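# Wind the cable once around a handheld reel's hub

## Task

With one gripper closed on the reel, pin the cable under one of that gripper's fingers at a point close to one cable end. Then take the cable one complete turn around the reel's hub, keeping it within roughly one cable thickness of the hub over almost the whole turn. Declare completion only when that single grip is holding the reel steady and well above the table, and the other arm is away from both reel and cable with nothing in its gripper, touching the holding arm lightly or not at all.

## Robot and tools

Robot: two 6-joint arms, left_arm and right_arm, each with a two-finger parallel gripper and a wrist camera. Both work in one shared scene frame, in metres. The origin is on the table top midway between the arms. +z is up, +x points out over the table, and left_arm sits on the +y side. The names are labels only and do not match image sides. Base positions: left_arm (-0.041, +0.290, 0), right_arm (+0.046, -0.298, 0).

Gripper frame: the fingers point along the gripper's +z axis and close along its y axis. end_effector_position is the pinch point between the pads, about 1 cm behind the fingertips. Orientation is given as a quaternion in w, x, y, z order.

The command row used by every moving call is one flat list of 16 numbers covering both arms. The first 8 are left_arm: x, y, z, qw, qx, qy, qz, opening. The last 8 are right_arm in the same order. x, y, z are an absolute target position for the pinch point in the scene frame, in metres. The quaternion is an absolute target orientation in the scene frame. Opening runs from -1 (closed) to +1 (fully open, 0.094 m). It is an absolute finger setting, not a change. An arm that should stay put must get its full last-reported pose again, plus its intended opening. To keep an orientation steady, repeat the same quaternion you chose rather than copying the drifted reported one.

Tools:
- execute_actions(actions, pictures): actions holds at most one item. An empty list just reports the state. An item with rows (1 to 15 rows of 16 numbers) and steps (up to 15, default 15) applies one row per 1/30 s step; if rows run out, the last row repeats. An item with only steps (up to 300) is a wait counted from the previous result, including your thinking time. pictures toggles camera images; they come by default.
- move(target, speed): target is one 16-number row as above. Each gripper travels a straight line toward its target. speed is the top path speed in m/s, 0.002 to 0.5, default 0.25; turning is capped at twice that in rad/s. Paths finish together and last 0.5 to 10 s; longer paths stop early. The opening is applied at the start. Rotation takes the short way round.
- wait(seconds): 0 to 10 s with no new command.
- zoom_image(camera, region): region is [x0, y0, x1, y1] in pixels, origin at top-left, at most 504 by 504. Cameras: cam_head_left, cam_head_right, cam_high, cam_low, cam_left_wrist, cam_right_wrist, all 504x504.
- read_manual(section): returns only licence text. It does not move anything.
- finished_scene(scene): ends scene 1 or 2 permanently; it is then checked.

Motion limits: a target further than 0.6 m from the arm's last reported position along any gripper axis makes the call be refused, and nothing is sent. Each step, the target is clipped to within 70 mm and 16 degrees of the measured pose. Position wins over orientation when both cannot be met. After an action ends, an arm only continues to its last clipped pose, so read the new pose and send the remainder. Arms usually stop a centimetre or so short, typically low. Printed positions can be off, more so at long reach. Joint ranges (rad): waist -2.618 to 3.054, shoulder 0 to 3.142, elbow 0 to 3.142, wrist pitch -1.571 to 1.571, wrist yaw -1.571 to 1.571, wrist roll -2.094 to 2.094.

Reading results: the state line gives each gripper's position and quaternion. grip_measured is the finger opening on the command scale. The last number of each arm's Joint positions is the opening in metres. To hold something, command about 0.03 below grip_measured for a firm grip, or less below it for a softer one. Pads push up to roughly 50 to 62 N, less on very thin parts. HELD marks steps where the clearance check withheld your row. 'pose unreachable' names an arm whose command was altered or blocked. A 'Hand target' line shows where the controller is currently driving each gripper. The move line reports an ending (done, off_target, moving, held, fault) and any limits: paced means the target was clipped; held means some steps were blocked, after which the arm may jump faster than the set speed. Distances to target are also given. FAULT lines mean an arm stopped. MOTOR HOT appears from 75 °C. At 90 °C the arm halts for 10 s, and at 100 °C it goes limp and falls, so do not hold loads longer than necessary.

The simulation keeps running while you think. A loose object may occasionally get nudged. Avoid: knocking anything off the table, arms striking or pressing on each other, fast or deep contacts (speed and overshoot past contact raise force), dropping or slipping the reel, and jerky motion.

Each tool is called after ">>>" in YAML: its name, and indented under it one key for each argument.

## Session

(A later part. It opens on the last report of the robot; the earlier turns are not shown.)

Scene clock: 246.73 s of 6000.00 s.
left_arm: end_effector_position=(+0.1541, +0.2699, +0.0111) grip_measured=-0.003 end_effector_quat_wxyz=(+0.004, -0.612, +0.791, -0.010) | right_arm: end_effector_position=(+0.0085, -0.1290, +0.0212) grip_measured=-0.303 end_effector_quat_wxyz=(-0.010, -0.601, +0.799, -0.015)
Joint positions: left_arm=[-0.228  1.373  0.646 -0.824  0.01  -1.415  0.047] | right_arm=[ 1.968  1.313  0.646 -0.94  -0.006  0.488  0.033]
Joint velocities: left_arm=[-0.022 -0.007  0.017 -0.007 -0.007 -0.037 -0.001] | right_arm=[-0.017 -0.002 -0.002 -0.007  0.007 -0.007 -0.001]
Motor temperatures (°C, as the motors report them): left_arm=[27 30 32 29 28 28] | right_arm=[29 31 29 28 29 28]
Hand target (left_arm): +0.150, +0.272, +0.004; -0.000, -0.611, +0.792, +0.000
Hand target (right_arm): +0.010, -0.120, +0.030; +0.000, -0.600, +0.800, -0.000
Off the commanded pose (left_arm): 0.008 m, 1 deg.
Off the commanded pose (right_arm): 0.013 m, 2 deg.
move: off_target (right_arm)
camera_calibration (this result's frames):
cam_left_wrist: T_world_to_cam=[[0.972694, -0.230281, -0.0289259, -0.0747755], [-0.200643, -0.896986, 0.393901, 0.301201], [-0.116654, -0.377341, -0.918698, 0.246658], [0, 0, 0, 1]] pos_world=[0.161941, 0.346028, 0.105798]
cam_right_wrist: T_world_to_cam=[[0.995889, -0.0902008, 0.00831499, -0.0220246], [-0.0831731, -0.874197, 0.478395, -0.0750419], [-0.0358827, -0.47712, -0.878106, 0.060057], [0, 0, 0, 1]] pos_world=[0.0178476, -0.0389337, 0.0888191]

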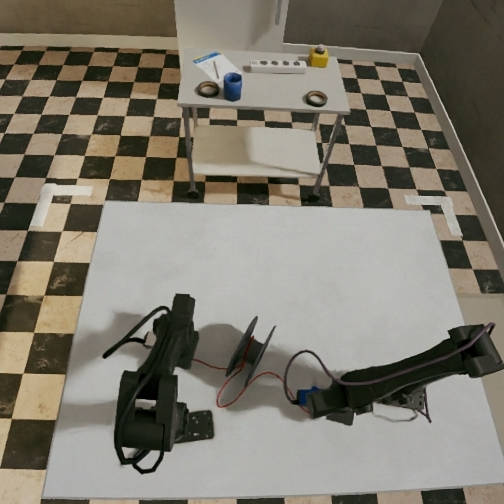

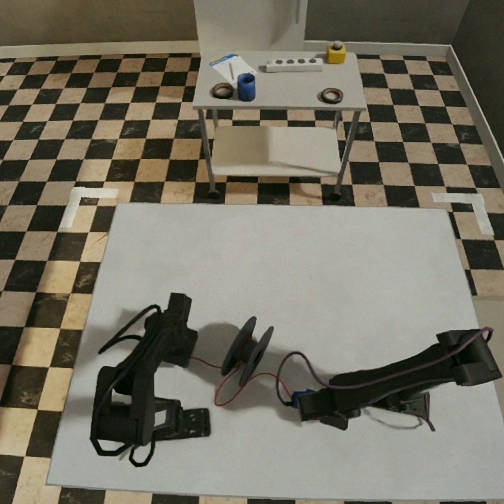

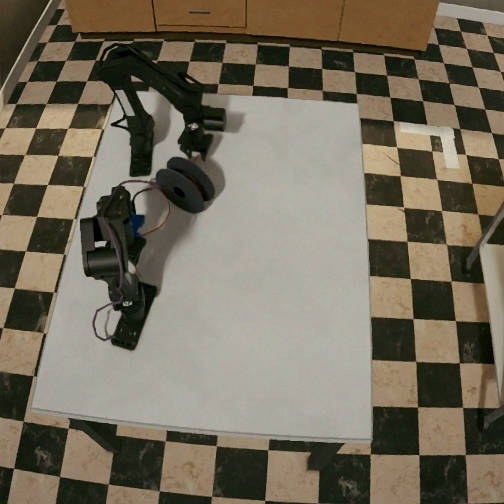

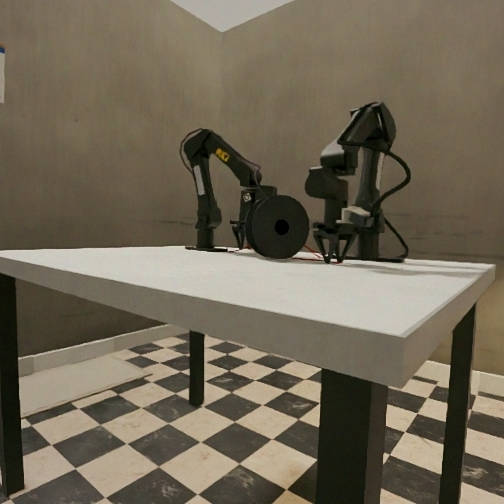

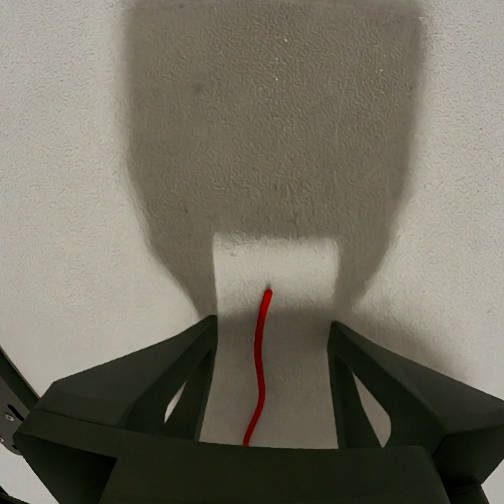

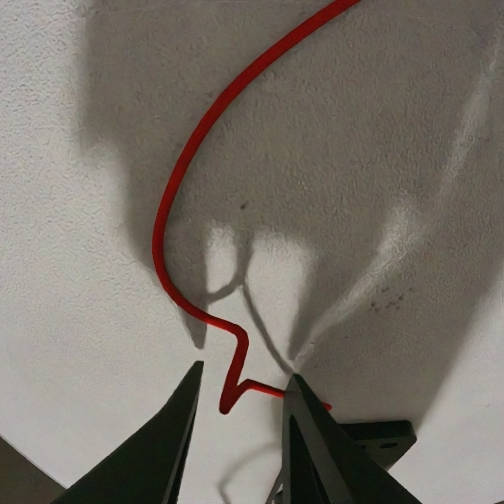

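>>> move:
  target: [0.15,0.272,0.004,0,-0.61,0.79,0,-0.98,0.05,-0.08,0.2,0,-0.2,0.98,0,-0.2]
  speed: 0.3

>>> move:
  target: [0.15,0.27,0.02,0,-0.61,0.79,0,-0.98,0.14,0.07,0.21,0,0.22,0.972,0.06,-0.2]
  speed: 0.3

Scene clock: 254.20 s of 6000.00 s.
left_arm: end_effector_position=(+0.1554, +0.2698, +0.0111) grip_measured=-0.956 end_effector_quat_wxyz=(+0.006, -0.612, +0.791, -0.012) | right_arm: end_effector_position=(+0.0467, -0.0827, +0.1923) grip_measured=-0.203 end_effector_quat_wxyz=(+0.002, -0.209, +0.978, +0.022)
Joint positions: left_arm=[-0.228  1.373  0.646 -0.819  0.01  -1.415  0.002] | right_arm=[ 1.749  1.346  1.364 -1.547 -0.006  1.139  0.037]
Joint velocities: left_arm=[ 0.002 -0.007 -0.007  0.037  0.051 -0.066 -0.   ] | right_arm=[ 0.002 -0.012 -0.007 -0.022 -0.066  0.007  0.001]
Motor temperatures (°C, as the motors report them): left_arm=[27 30 31 29 28 28] | right_arm=[29 30 29 28 29 28]
Hand target (left_arm): +0.150, +0.272, +0.004; +0.000, -0.611, +0.791, -0.000
Hand target (right_arm): +0.051, -0.083, +0.200; +0.010, -0.199, +0.979, +0.030
Off the commanded pose (left_arm): 0.009 m, 2 deg.
Off the commanded pose (right_arm): 0.009 m, 3 deg.
joint sent to its limit (right arm) — the command would take joint 4 (wrist pitch) past its lower limit, so that joint was sent only as far as its limit.
move: off_target (right_arm)
camera_calibration (this result's frames):
cam_left_wrist: T_world_to_cam=[[0.972834, -0.230295, -0.0236352, -0.0761665], [-0.202735, -0.89678, 0.393298, 0.301614], [-0.11177, -0.377822, -0.919107, 0.246165], [0, 0, 0, 1]] pos_world=[0.162759, 0.345948, 0.105827]
cam_right_wrist: T_world_to_cam=[[0.573375, -0.818555, -0.034762, -0.0895001], [-0.731451, -0.530552, 0.428362, -0.0448885], [-0.369081, -0.220185, -0.902938, 0.275345], [0, 0, 0, 1]] pos_world=[0.120108, -0.0364496, 0.264737]

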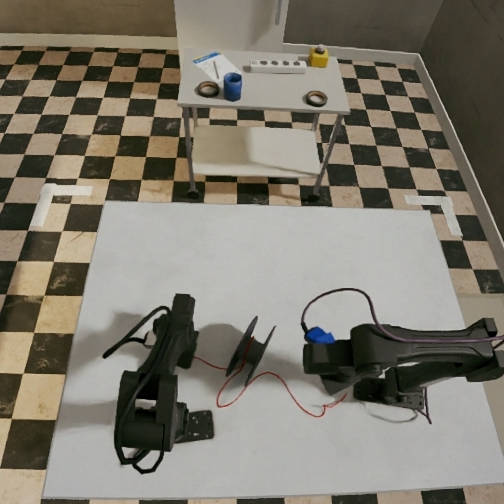

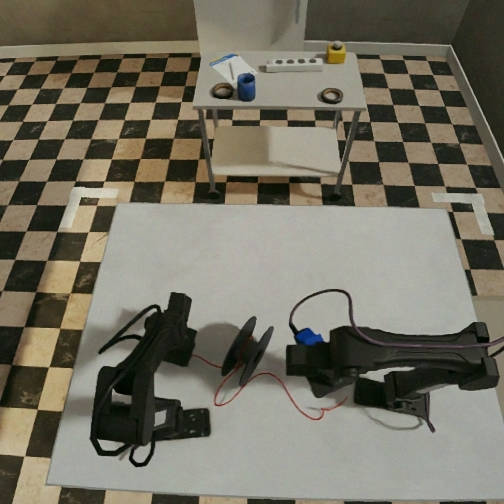

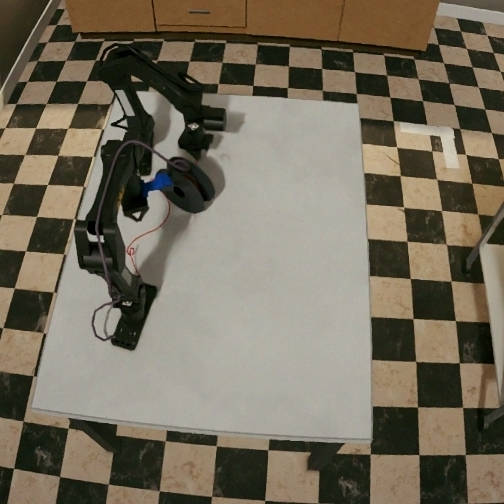

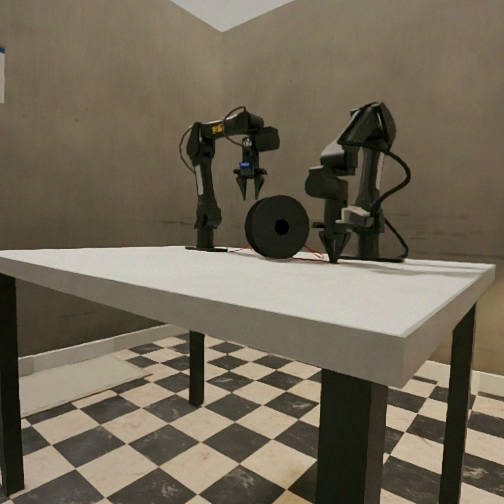

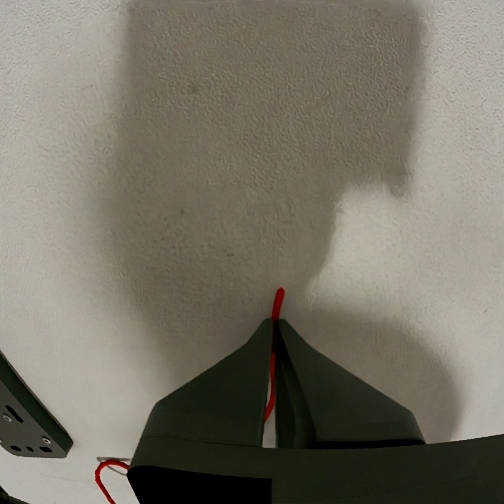

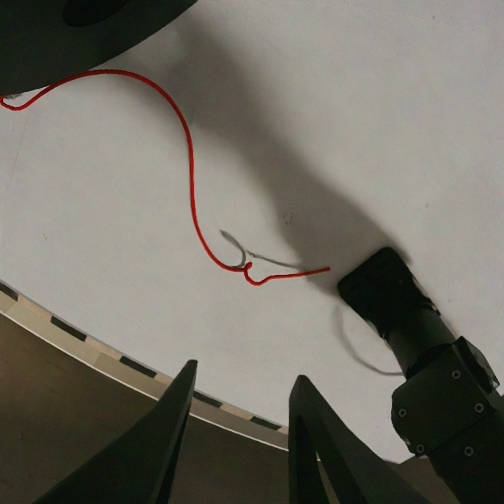

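Scene clock: 256.23 s of 6000.00 s.
left_arm: end_effector_position=(+0.1431, +0.2710, +0.0111) grip_measured=-0.956 end_effector_quat_wxyz=(-0.013, -0.613, +0.790, +0.005) | right_arm: end_effector_position=(+0.1354, +0.0705, +0.2096) grip_measured=-0.203 end_effector_quat_wxyz=(-0.002, +0.212, +0.975, +0.072)
Joint positions: left_arm=[-0.228  1.373  0.646 -0.869  0.01  -1.419  0.002] | right_arm=[ 1.516  1.906  2.021 -1.54  -0.008  1.756  0.037]
Joint velocities: left_arm=[ 0.007  0.022 -0.017 -0.007  0.037  0.007 -0.001] | right_arm=[-0.002 -0.007  0.007 -0.007 -0.037  0.007 -0.   ]
Motor temperatures (°C, as the motors report them): left_arm=[27 30 31 29 28 28] | right_arm=[29 30 29 27 29 28]
Hand target (left_arm): +0.150, +0.270, +0.020; -0.000, -0.611, +0.791, -0.000
Hand target (right_arm): +0.140, +0.069, +0.212; +0.004, +0.220, +0.973, +0.070
Off the commanded pose (left_arm): 0.011 m, 2 deg.
Off the commanded pose (right_arm): 0.005 m, 2 deg.
joint sent to its limit (right arm) — the command would take joint 4 (wrist pitch) past its lower limit, so that joint was sent only as far as its limit.
move: off_target (left_arm)
camera_calibration (this result's frames):
cam_left_wrist: T_world_to_cam=[[0.971296, -0.226348, -0.073146, -0.0641568], [-0.179602, -0.899451, 0.398412, 0.297553], [-0.155971, -0.373838, -0.914285, 0.250442], [0, 0, 0, 1]] pos_world=[0.154818, 0.346738, 0.105734]
cam_right_wrist: T_world_to_cam=[[-0.234254, -0.96195, -0.140633, 0.127305], [-0.881162, 0.148978, 0.448731, 0.061994], [-0.410706, 0.229037, -0.882532, 0.32716], [0, 0, 0, 1]] pos_world=[0.218815, 0.0382937, 0.278813]

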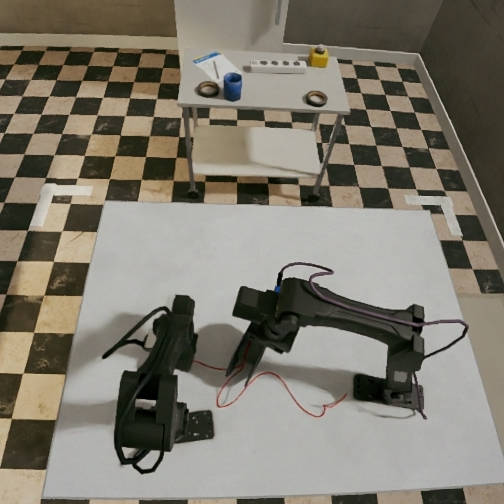

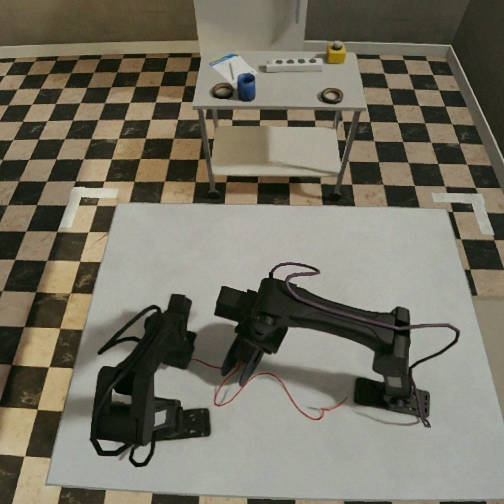

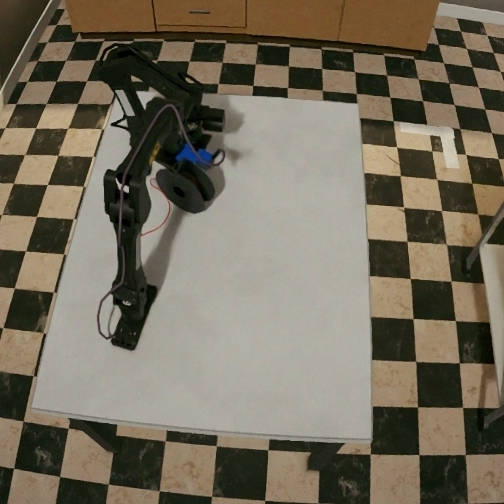

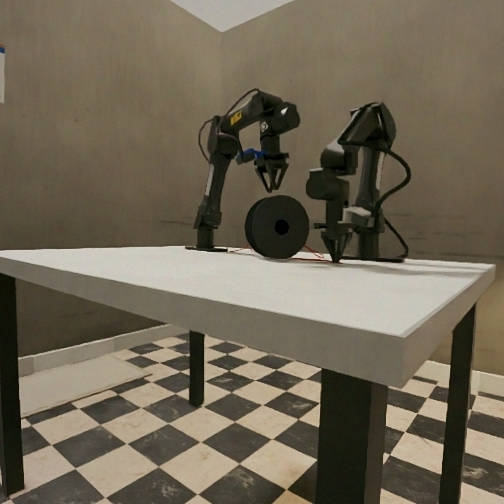

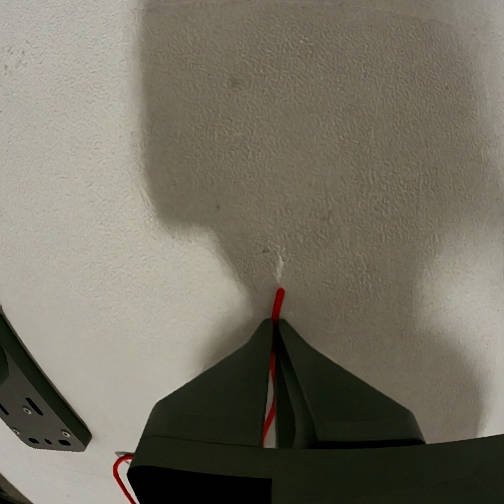

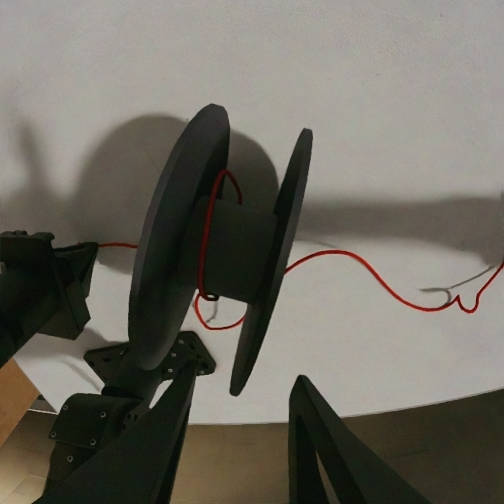

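>>> move:
  target: [0.15,0.27,0.02,0,-0.61,0.79,0,-0.98,0.14,0.072,0.15,0,0.22,0.975,0,-0.2]
  speed: 0.08

>>> execute_actions:
  actions:
    - {"rows":[[0.15,0.27,0.02,0,-0.61,0.79,0,-0.98,0.14,0.072,0.15,0,0.22,0.975,0,-0.98]],"steps":12}
  pictures: false

>>> move:
  target: [0.15,0.25,0.04,0,-0.61,0.79,0,-0.98,0.15,0.06,0.18,0,0.22,0.975,0.02,-0.98]
  speed: 0.08

>>> move:
  target: [0.19,0.17,0.06,0,-0.5,0.866,0,-0.98,0.27,-0.02,0.18,0,0.22,0.975,0.02,-0.98]
  speed: 0.1

Scene clock: 272.67 s of 6000.00 s.
left_arm: end_effector_position=(+0.1430, +0.2710, +0.0111) grip_measured=-0.956 end_effector_quat_wxyz=(-0.013, -0.613, +0.790, +0.005) | right_arm: end_effector_position=(+0.1367, +0.0756, +0.1564) grip_measured=-0.203 end_effector_quat_wxyz=(-0.004, +0.214, +0.977, +0.010)
Joint positions: left_arm=[-0.228  1.373  0.646 -0.869  0.01  -1.419  0.002] | right_arm=[ 1.516  2.009  1.957 -1.499 -0.008  1.758  0.037]
Joint velocities: left_arm=[ 0.002 -0.012 -0.017 -0.066  0.022 -0.022  0.   ] | right_arm=[ 0.002  0.012  0.012 -0.022 -0.007 -0.125  0.001]
Motor temperatures (°C, as the motors report them): left_arm=[27 30 32 29 28 28] | right_arm=[29 31 30 27 29 28]
Hand target (left_arm): +0.150, +0.270, +0.020; -0.000, -0.611, +0.792, -0.000
Hand target (right_arm): +0.140, +0.073, +0.150; -0.001, +0.220, +0.976, -0.000
Off the commanded pose (left_arm): 0.011 m, 2 deg.
Off the commanded pose (right_arm): 0.008 m, 1 deg.
After step 180, 9.17 s passed at rest.
move: off_target (left_arm)
camera_calibration (this result's frames):
cam_left_wrist: T_world_to_cam=[[0.971268, -0.226345, -0.0735232, -0.0640554], [-0.179451, -0.899465, 0.398446, 0.297526], [-0.156318, -0.373804, -0.91424, 0.250473], [0, 0, 0, 1]] pos_world=[0.15476, 0.346743, 0.105735]
cam_right_wrist: T_world_to_cam=[[-0.239215, -0.970842, -0.0155741, 0.106813], [-0.866918, 0.206329, 0.453742, 0.0791631], [-0.437298, 0.122043, -0.890997, 0.292597], [0, 0, 0, 1]] pos_world=[0.222131, 0.0516551, 0.226447]

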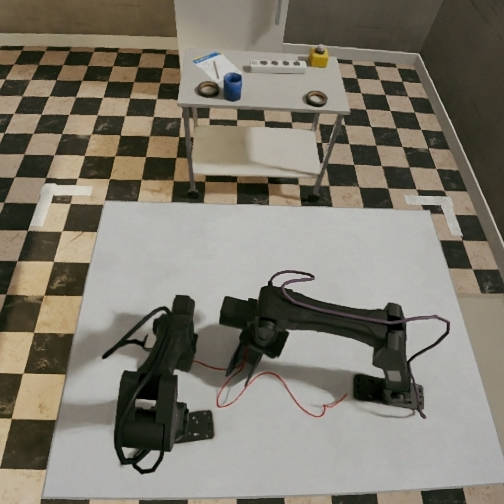

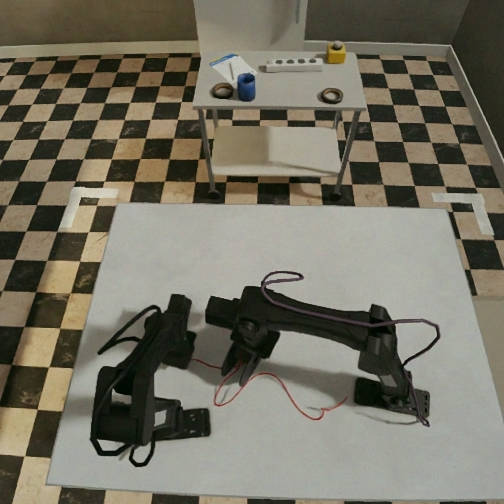

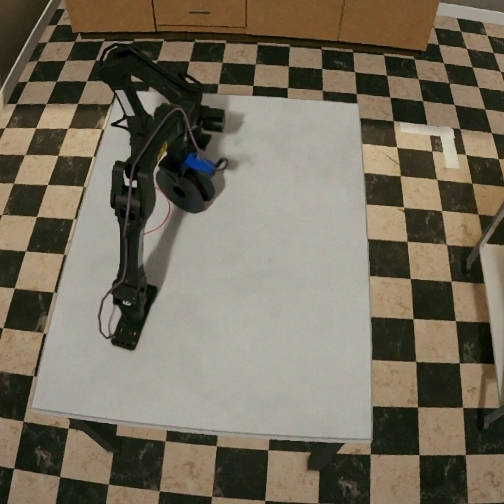

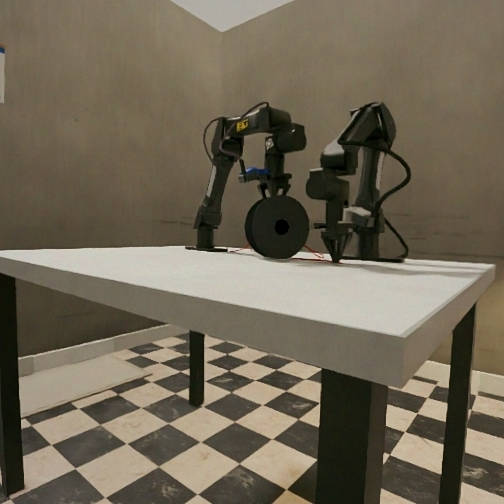

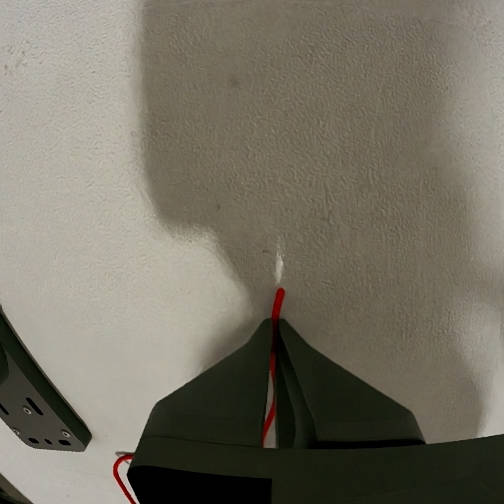

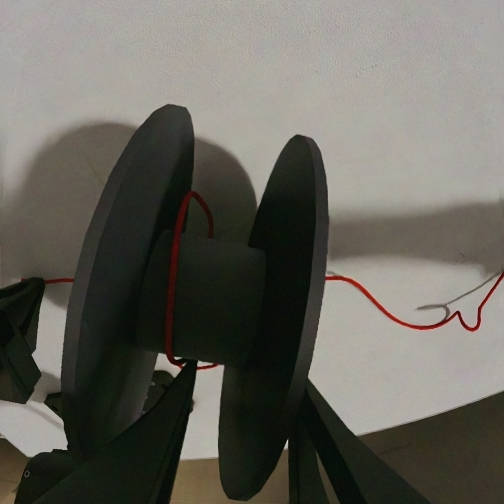

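Scene clock: 273.07 s of 6000.00 s.
left_arm: end_effector_position=(+0.1430, +0.2710, +0.0111) grip_measured=-0.956 end_effector_quat_wxyz=(-0.013, -0.614, +0.790, +0.005) | right_arm: end_effector_position=(+0.1368, +0.0760, +0.1564) grip_measured=-0.941 end_effector_quat_wxyz=(-0.004, +0.214, +0.977, +0.011)
Joint positions: left_arm=[-0.228  1.373  0.646 -0.869  0.01  -1.419  0.002] | right_arm=[ 1.516  2.009  1.957 -1.497 -0.008  1.759  0.003]
Joint velocities: left_arm=[ 0.007 -0.002 -0.007 -0.022  0.051 -0.037 -0.001] | right_arm=[ 0.012 -0.007 -0.002  0.007  0.007 -0.007 -0.   ]
Motor temperatures (°C, as the motors report them): left_arm=[27 30 32 29 28 28] | right_arm=[29 31 30 27 29 28]
Hand target (left_arm): +0.150, +0.270, +0.020; -0.000, -0.611, +0.791, -0.000
Hand target (right_arm): +0.140, +0.072, +0.150; -0.000, +0.220, +0.975, -0.000
Off the commanded pose (left_arm): 0.011 m, 2 deg.
Off the commanded pose (right_arm): 0.008 m, 1 deg.
Steps of this call (steps 1 to 12: all 12 steps of this action). Readings (end_effector_position):
1: left_arm (+0.1430, +0.2710, +0.0111) | right_arm (+0.1367, +0.0757, +0.1564)
2: left_arm (+0.1430, +0.2710, +0.0111) | right_arm (+0.1367, +0.0757, +0.1564)
4: left_arm (+0.1430, +0.2710, +0.0111) | right_arm (+0.1368, +0.0760, +0.1564)
8: left_arm (+0.1430, +0.2710, +0.0111) | right_arm (+0.1368, +0.0760, +0.1564)
12: the state above

Scene clock: 274.27 s of 6000.00 s.
left_arm: end_effector_position=(+0.1423, +0.2513, +0.0290) grip_measured=-0.956 end_effector_quat_wxyz=(-0.015, -0.612, +0.791, +0.009) | right_arm: end_effector_position=(+0.1468, +0.0623, +0.1687) grip_measured=-0.941 end_effector_quat_wxyz=(-0.004, +0.221, +0.975, +0.010)
Joint positions: left_arm=[-0.333  1.356  0.711 -0.96   0.01  -1.521  0.002] | right_arm=[ 1.481  1.974  1.957 -1.535 -0.01   1.738  0.003]
Joint velocities: left_arm=[-0.002 -0.007 -0.002 -0.007 -0.037 -0.007 -0.001] | right_arm=[-0.017  0.012 -0.007  0.022 -0.007 -0.022 -0.   ]
Motor temperatures (°C, as the motors report them): left_arm=[27 30 32 29 28 28] | right_arm=[29 31 30 27 29 28]
Hand target (left_arm): +0.149, +0.250, +0.040; -0.000, -0.611, +0.792, +0.000
Hand target (right_arm): +0.150, +0.060, +0.180; +0.001, +0.220, +0.975, +0.020
Off the commanded pose (left_arm): 0.013 m, 2 deg.
Off the commanded pose (right_arm): 0.012 m, 1 deg.
move: off_target (left_arm, right_arm)
camera_calibration (this result's frames):
cam_left_wrist: T_world_to_cam=[[0.969868, -0.22901, -0.0831336, -0.0654432], [-0.178718, -0.900658, 0.396074, 0.27285], [-0.16558, -0.369282, -0.914448, 0.259557], [0, 0, 0, 1]] pos_world=[0.155212, 0.326607, 0.123842]
cam_right_wrist: T_world_to_cam=[[-0.253258, -0.967282, -0.015011, 0.0982474], [-0.863277, 0.21897, 0.454758, 0.0835729], [-0.436592, 0.12813, -0.890489, 0.309035], [0, 0, 0, 1]] pos_world=[0.231951, 0.0371365, 0.238662]

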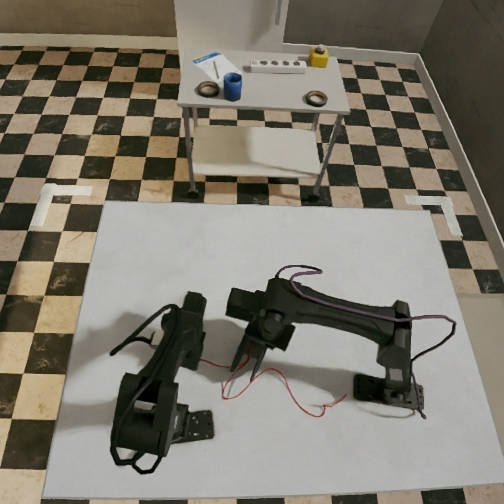

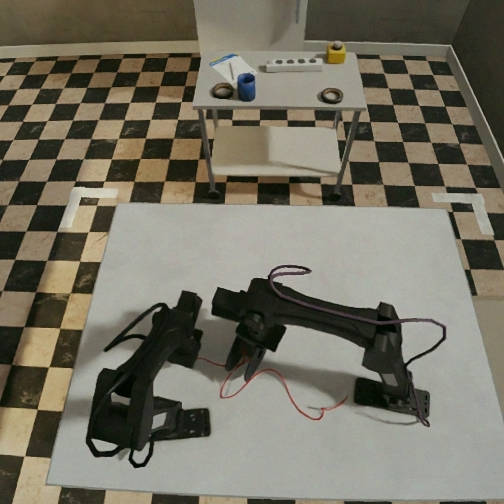

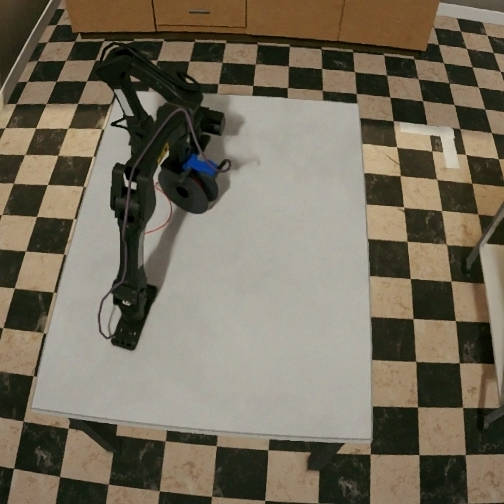

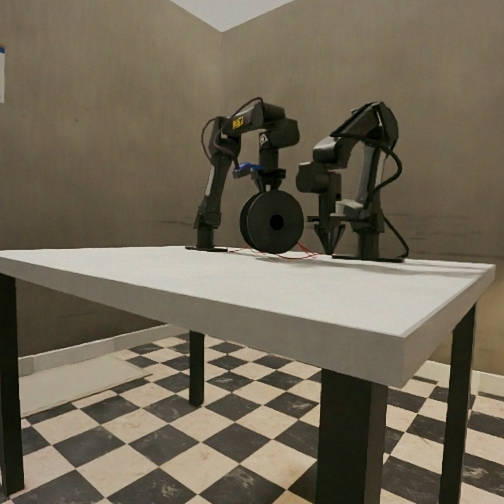

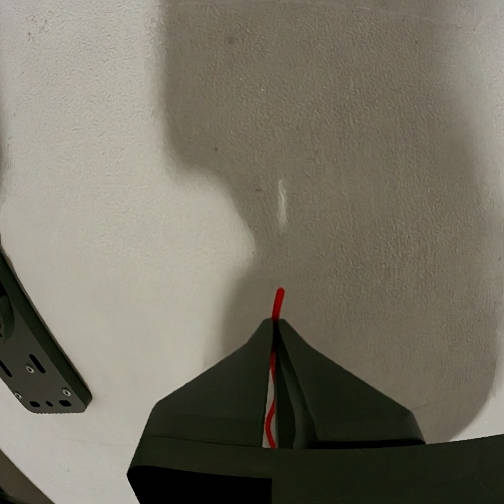

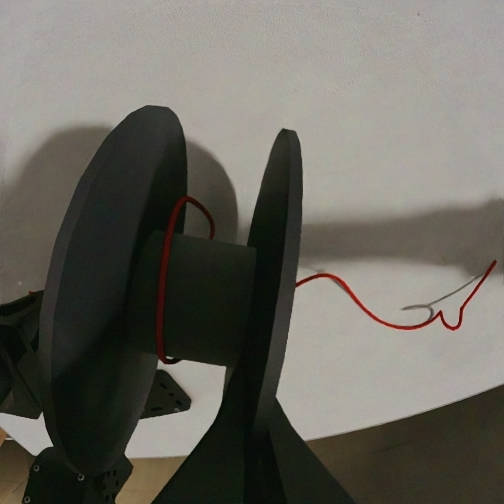

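Scene clock: 276.20 s of 6000.00 s.
left_arm: end_effector_position=(+0.1843, +0.1713, +0.0552) grip_measured=-0.956 end_effector_quat_wxyz=(-0.005, -0.506, +0.862, -0.003) | right_arm: end_effector_position=(+0.2695, -0.0195, +0.1709) grip_measured=-0.941 end_effector_quat_wxyz=(-0.003, +0.224, +0.975, +0.007)
Joint positions: left_arm=[-0.612  1.552  0.993 -1.012  0.011 -1.544  0.002] | right_arm=[ 1.076  1.91   1.877 -1.528 -0.012  1.338  0.003]
Joint velocities: left_arm=[-0.012 -0.012  0.007 -0.037 -0.007 -0.007 -0.   ] | right_arm=[ 0.017  0.007  0.007  0.022 -0.051 -0.007 -0.   ]
Motor temperatures (°C, as the motors report them): left_arm=[27 30 32 29 28 28] | right_arm=[29 32 30 27 29 28]
Hand target (left_arm): +0.188, +0.169, +0.059; -0.001, -0.500, +0.866, +0.001
Hand target (right_arm): +0.271, -0.021, +0.180; +0.005, +0.220, +0.975, +0.017
Off the commanded pose (left_arm): 0.008 m, 1 deg.
Off the commanded pose (right_arm): 0.009 m, 2 deg.
move: done
camera_calibration (this result's frames):
cam_left_wrist: T_world_to_cam=[[0.882443, -0.467768, -0.0498853, -0.0671447], [-0.412382, -0.820234, 0.39643, 0.227154], [-0.226355, -0.329255, -0.916709, 0.2653], [0, 0, 0, 1]] pos_world=[0.212978, 0.242263, 0.149803]
cam_right_wrist: T_world_to_cam=[[-0.259176, -0.965781, -0.00969245, 0.0509594], [-0.862244, 0.226846, 0.452854, 0.206649], [-0.435159, 0.125726, -0.891532, 0.374772], [0, 0, 0, 1]] pos_world=[0.354475, -0.0447805, 0.241033]

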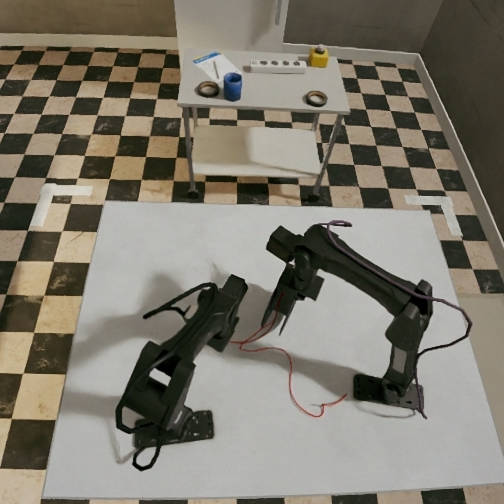

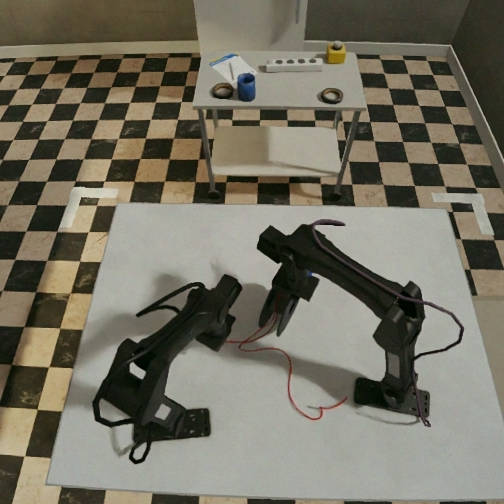

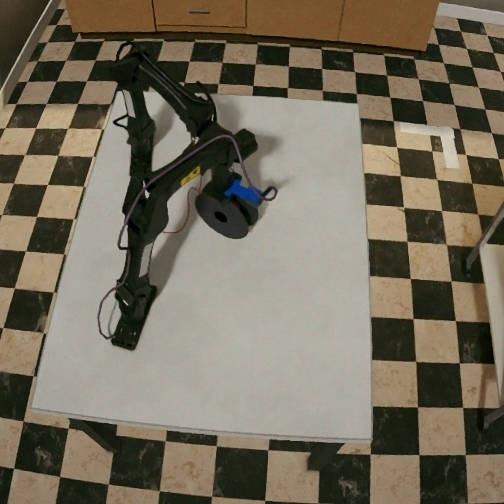

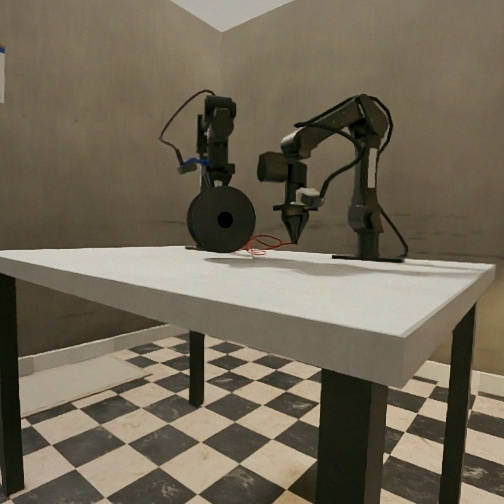

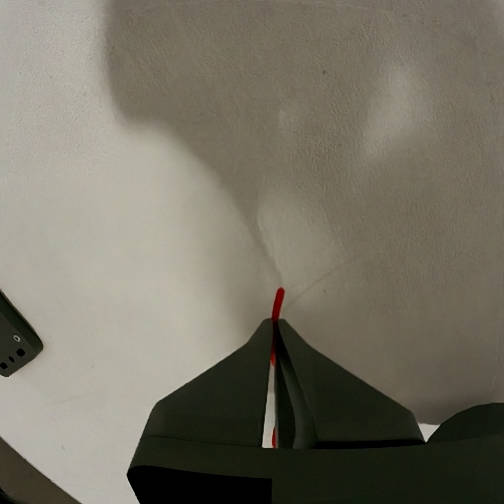

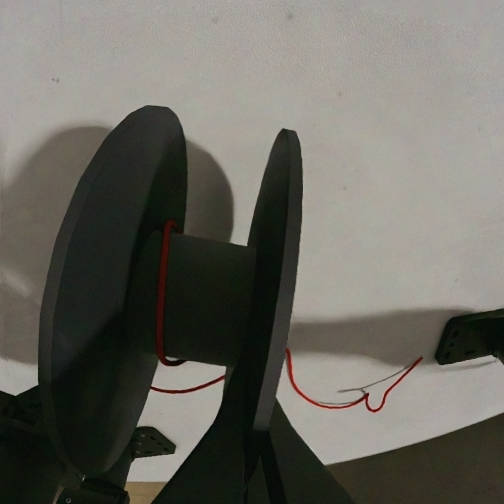

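>>> move:
  target: [0.22,0.15,0.17,0,-0.5,0.866,0,-0.98,0.27,-0.02,0.165,0,0.22,0.975,0.02,-0.98]
  speed: 0.1

Scene clock: 288.33 s of 6000.00 s.
left_arm: end_effector_position=(+0.2177, +0.1516, +0.1650) grip_measured=-0.956 end_effector_quat_wxyz=(-0.005, -0.504, +0.864, -0.003) | right_arm: end_effector_position=(+0.2702, -0.0185, +0.1566) grip_measured=-0.941 end_effector_quat_wxyz=(-0.005, +0.222, +0.975, +0.005)
Joint positions: left_arm=[-0.618  1.658  1.544 -1.457  0.011 -1.544  0.002] | right_arm=[ 1.076  1.91   1.819 -1.476 -0.013  1.334  0.003]
Joint velocities: left_arm=[-0.002  0.002 -0.012 -0.066 -0.037 -0.007 -0.001] | right_arm=[ 0.012 -0.032 -0.017 -0.037  0.037  0.051  0.   ]
Motor temperatures (°C, as the motors report them): left_arm=[27 30 32 29 28 28] | right_arm=[29 33 30 27 29 28]
Hand target (left_arm): +0.219, +0.150, +0.170; -0.000, -0.500, +0.866, -0.000
Hand target (right_arm): +0.270, -0.020, +0.165; +0.000, +0.220, +0.975, +0.020
Off the commanded pose (left_arm): 0.006 m, 1 deg.
Off the commanded pose (right_arm): 0.009 m, 2 deg.
After step 180, 4.33 s passed at rest.
move: done
camera_calibration (this result's frames):
cam_left_wrist: T_world_to_cam=[[0.879391, -0.473481, -0.0498853, -0.0988311], [-0.417692, -0.817543, 0.39643, 0.182059], [-0.228485, -0.32778, -0.916709, 0.367296], [0, 0, 0, 1]] pos_world=[0.246877, 0.222439, 0.2596]
cam_right_wrist: T_world_to_cam=[[-0.254777, -0.966986, -0.00517788, 0.0500918], [-0.861504, 0.224546, 0.455402, 0.212834], [-0.439204, 0.120487, -0.890271, 0.362981], [0, 0, 0, 1]] pos_world=[0.355542, -0.0430874, 0.226487]

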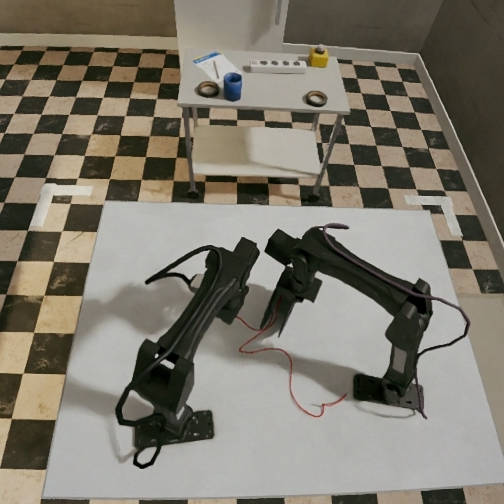

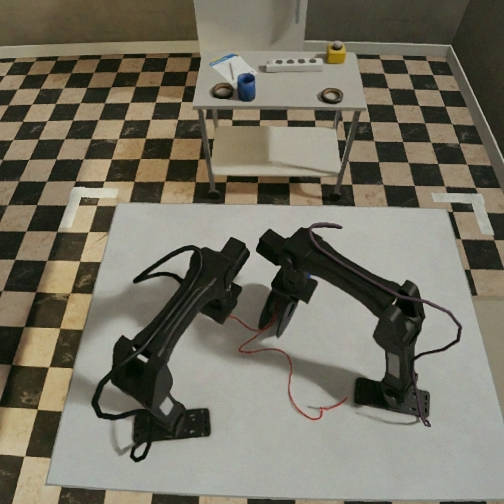

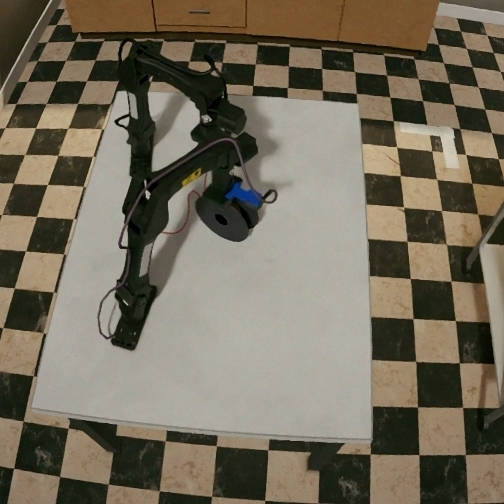

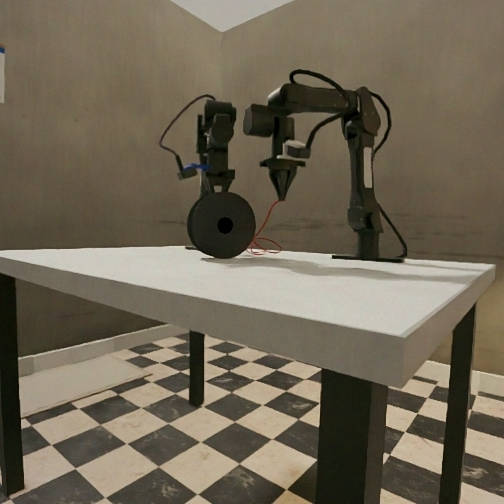

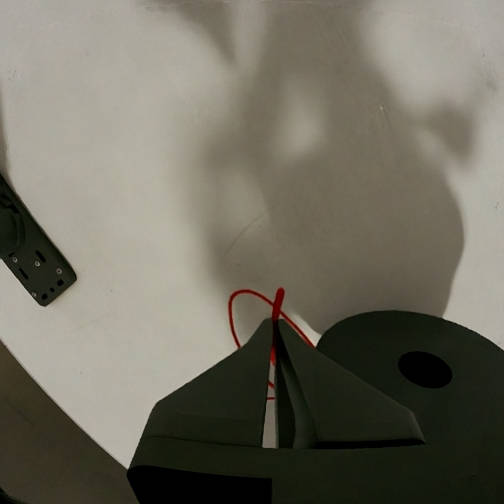

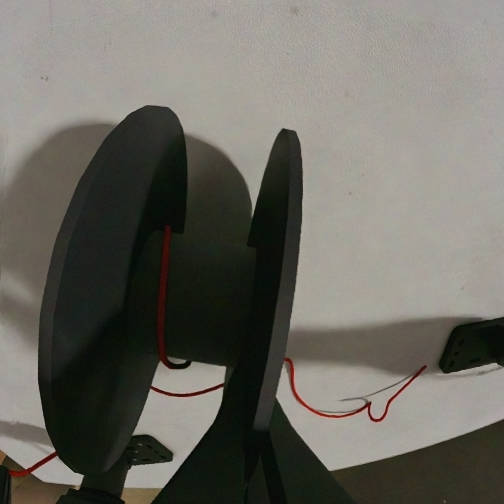

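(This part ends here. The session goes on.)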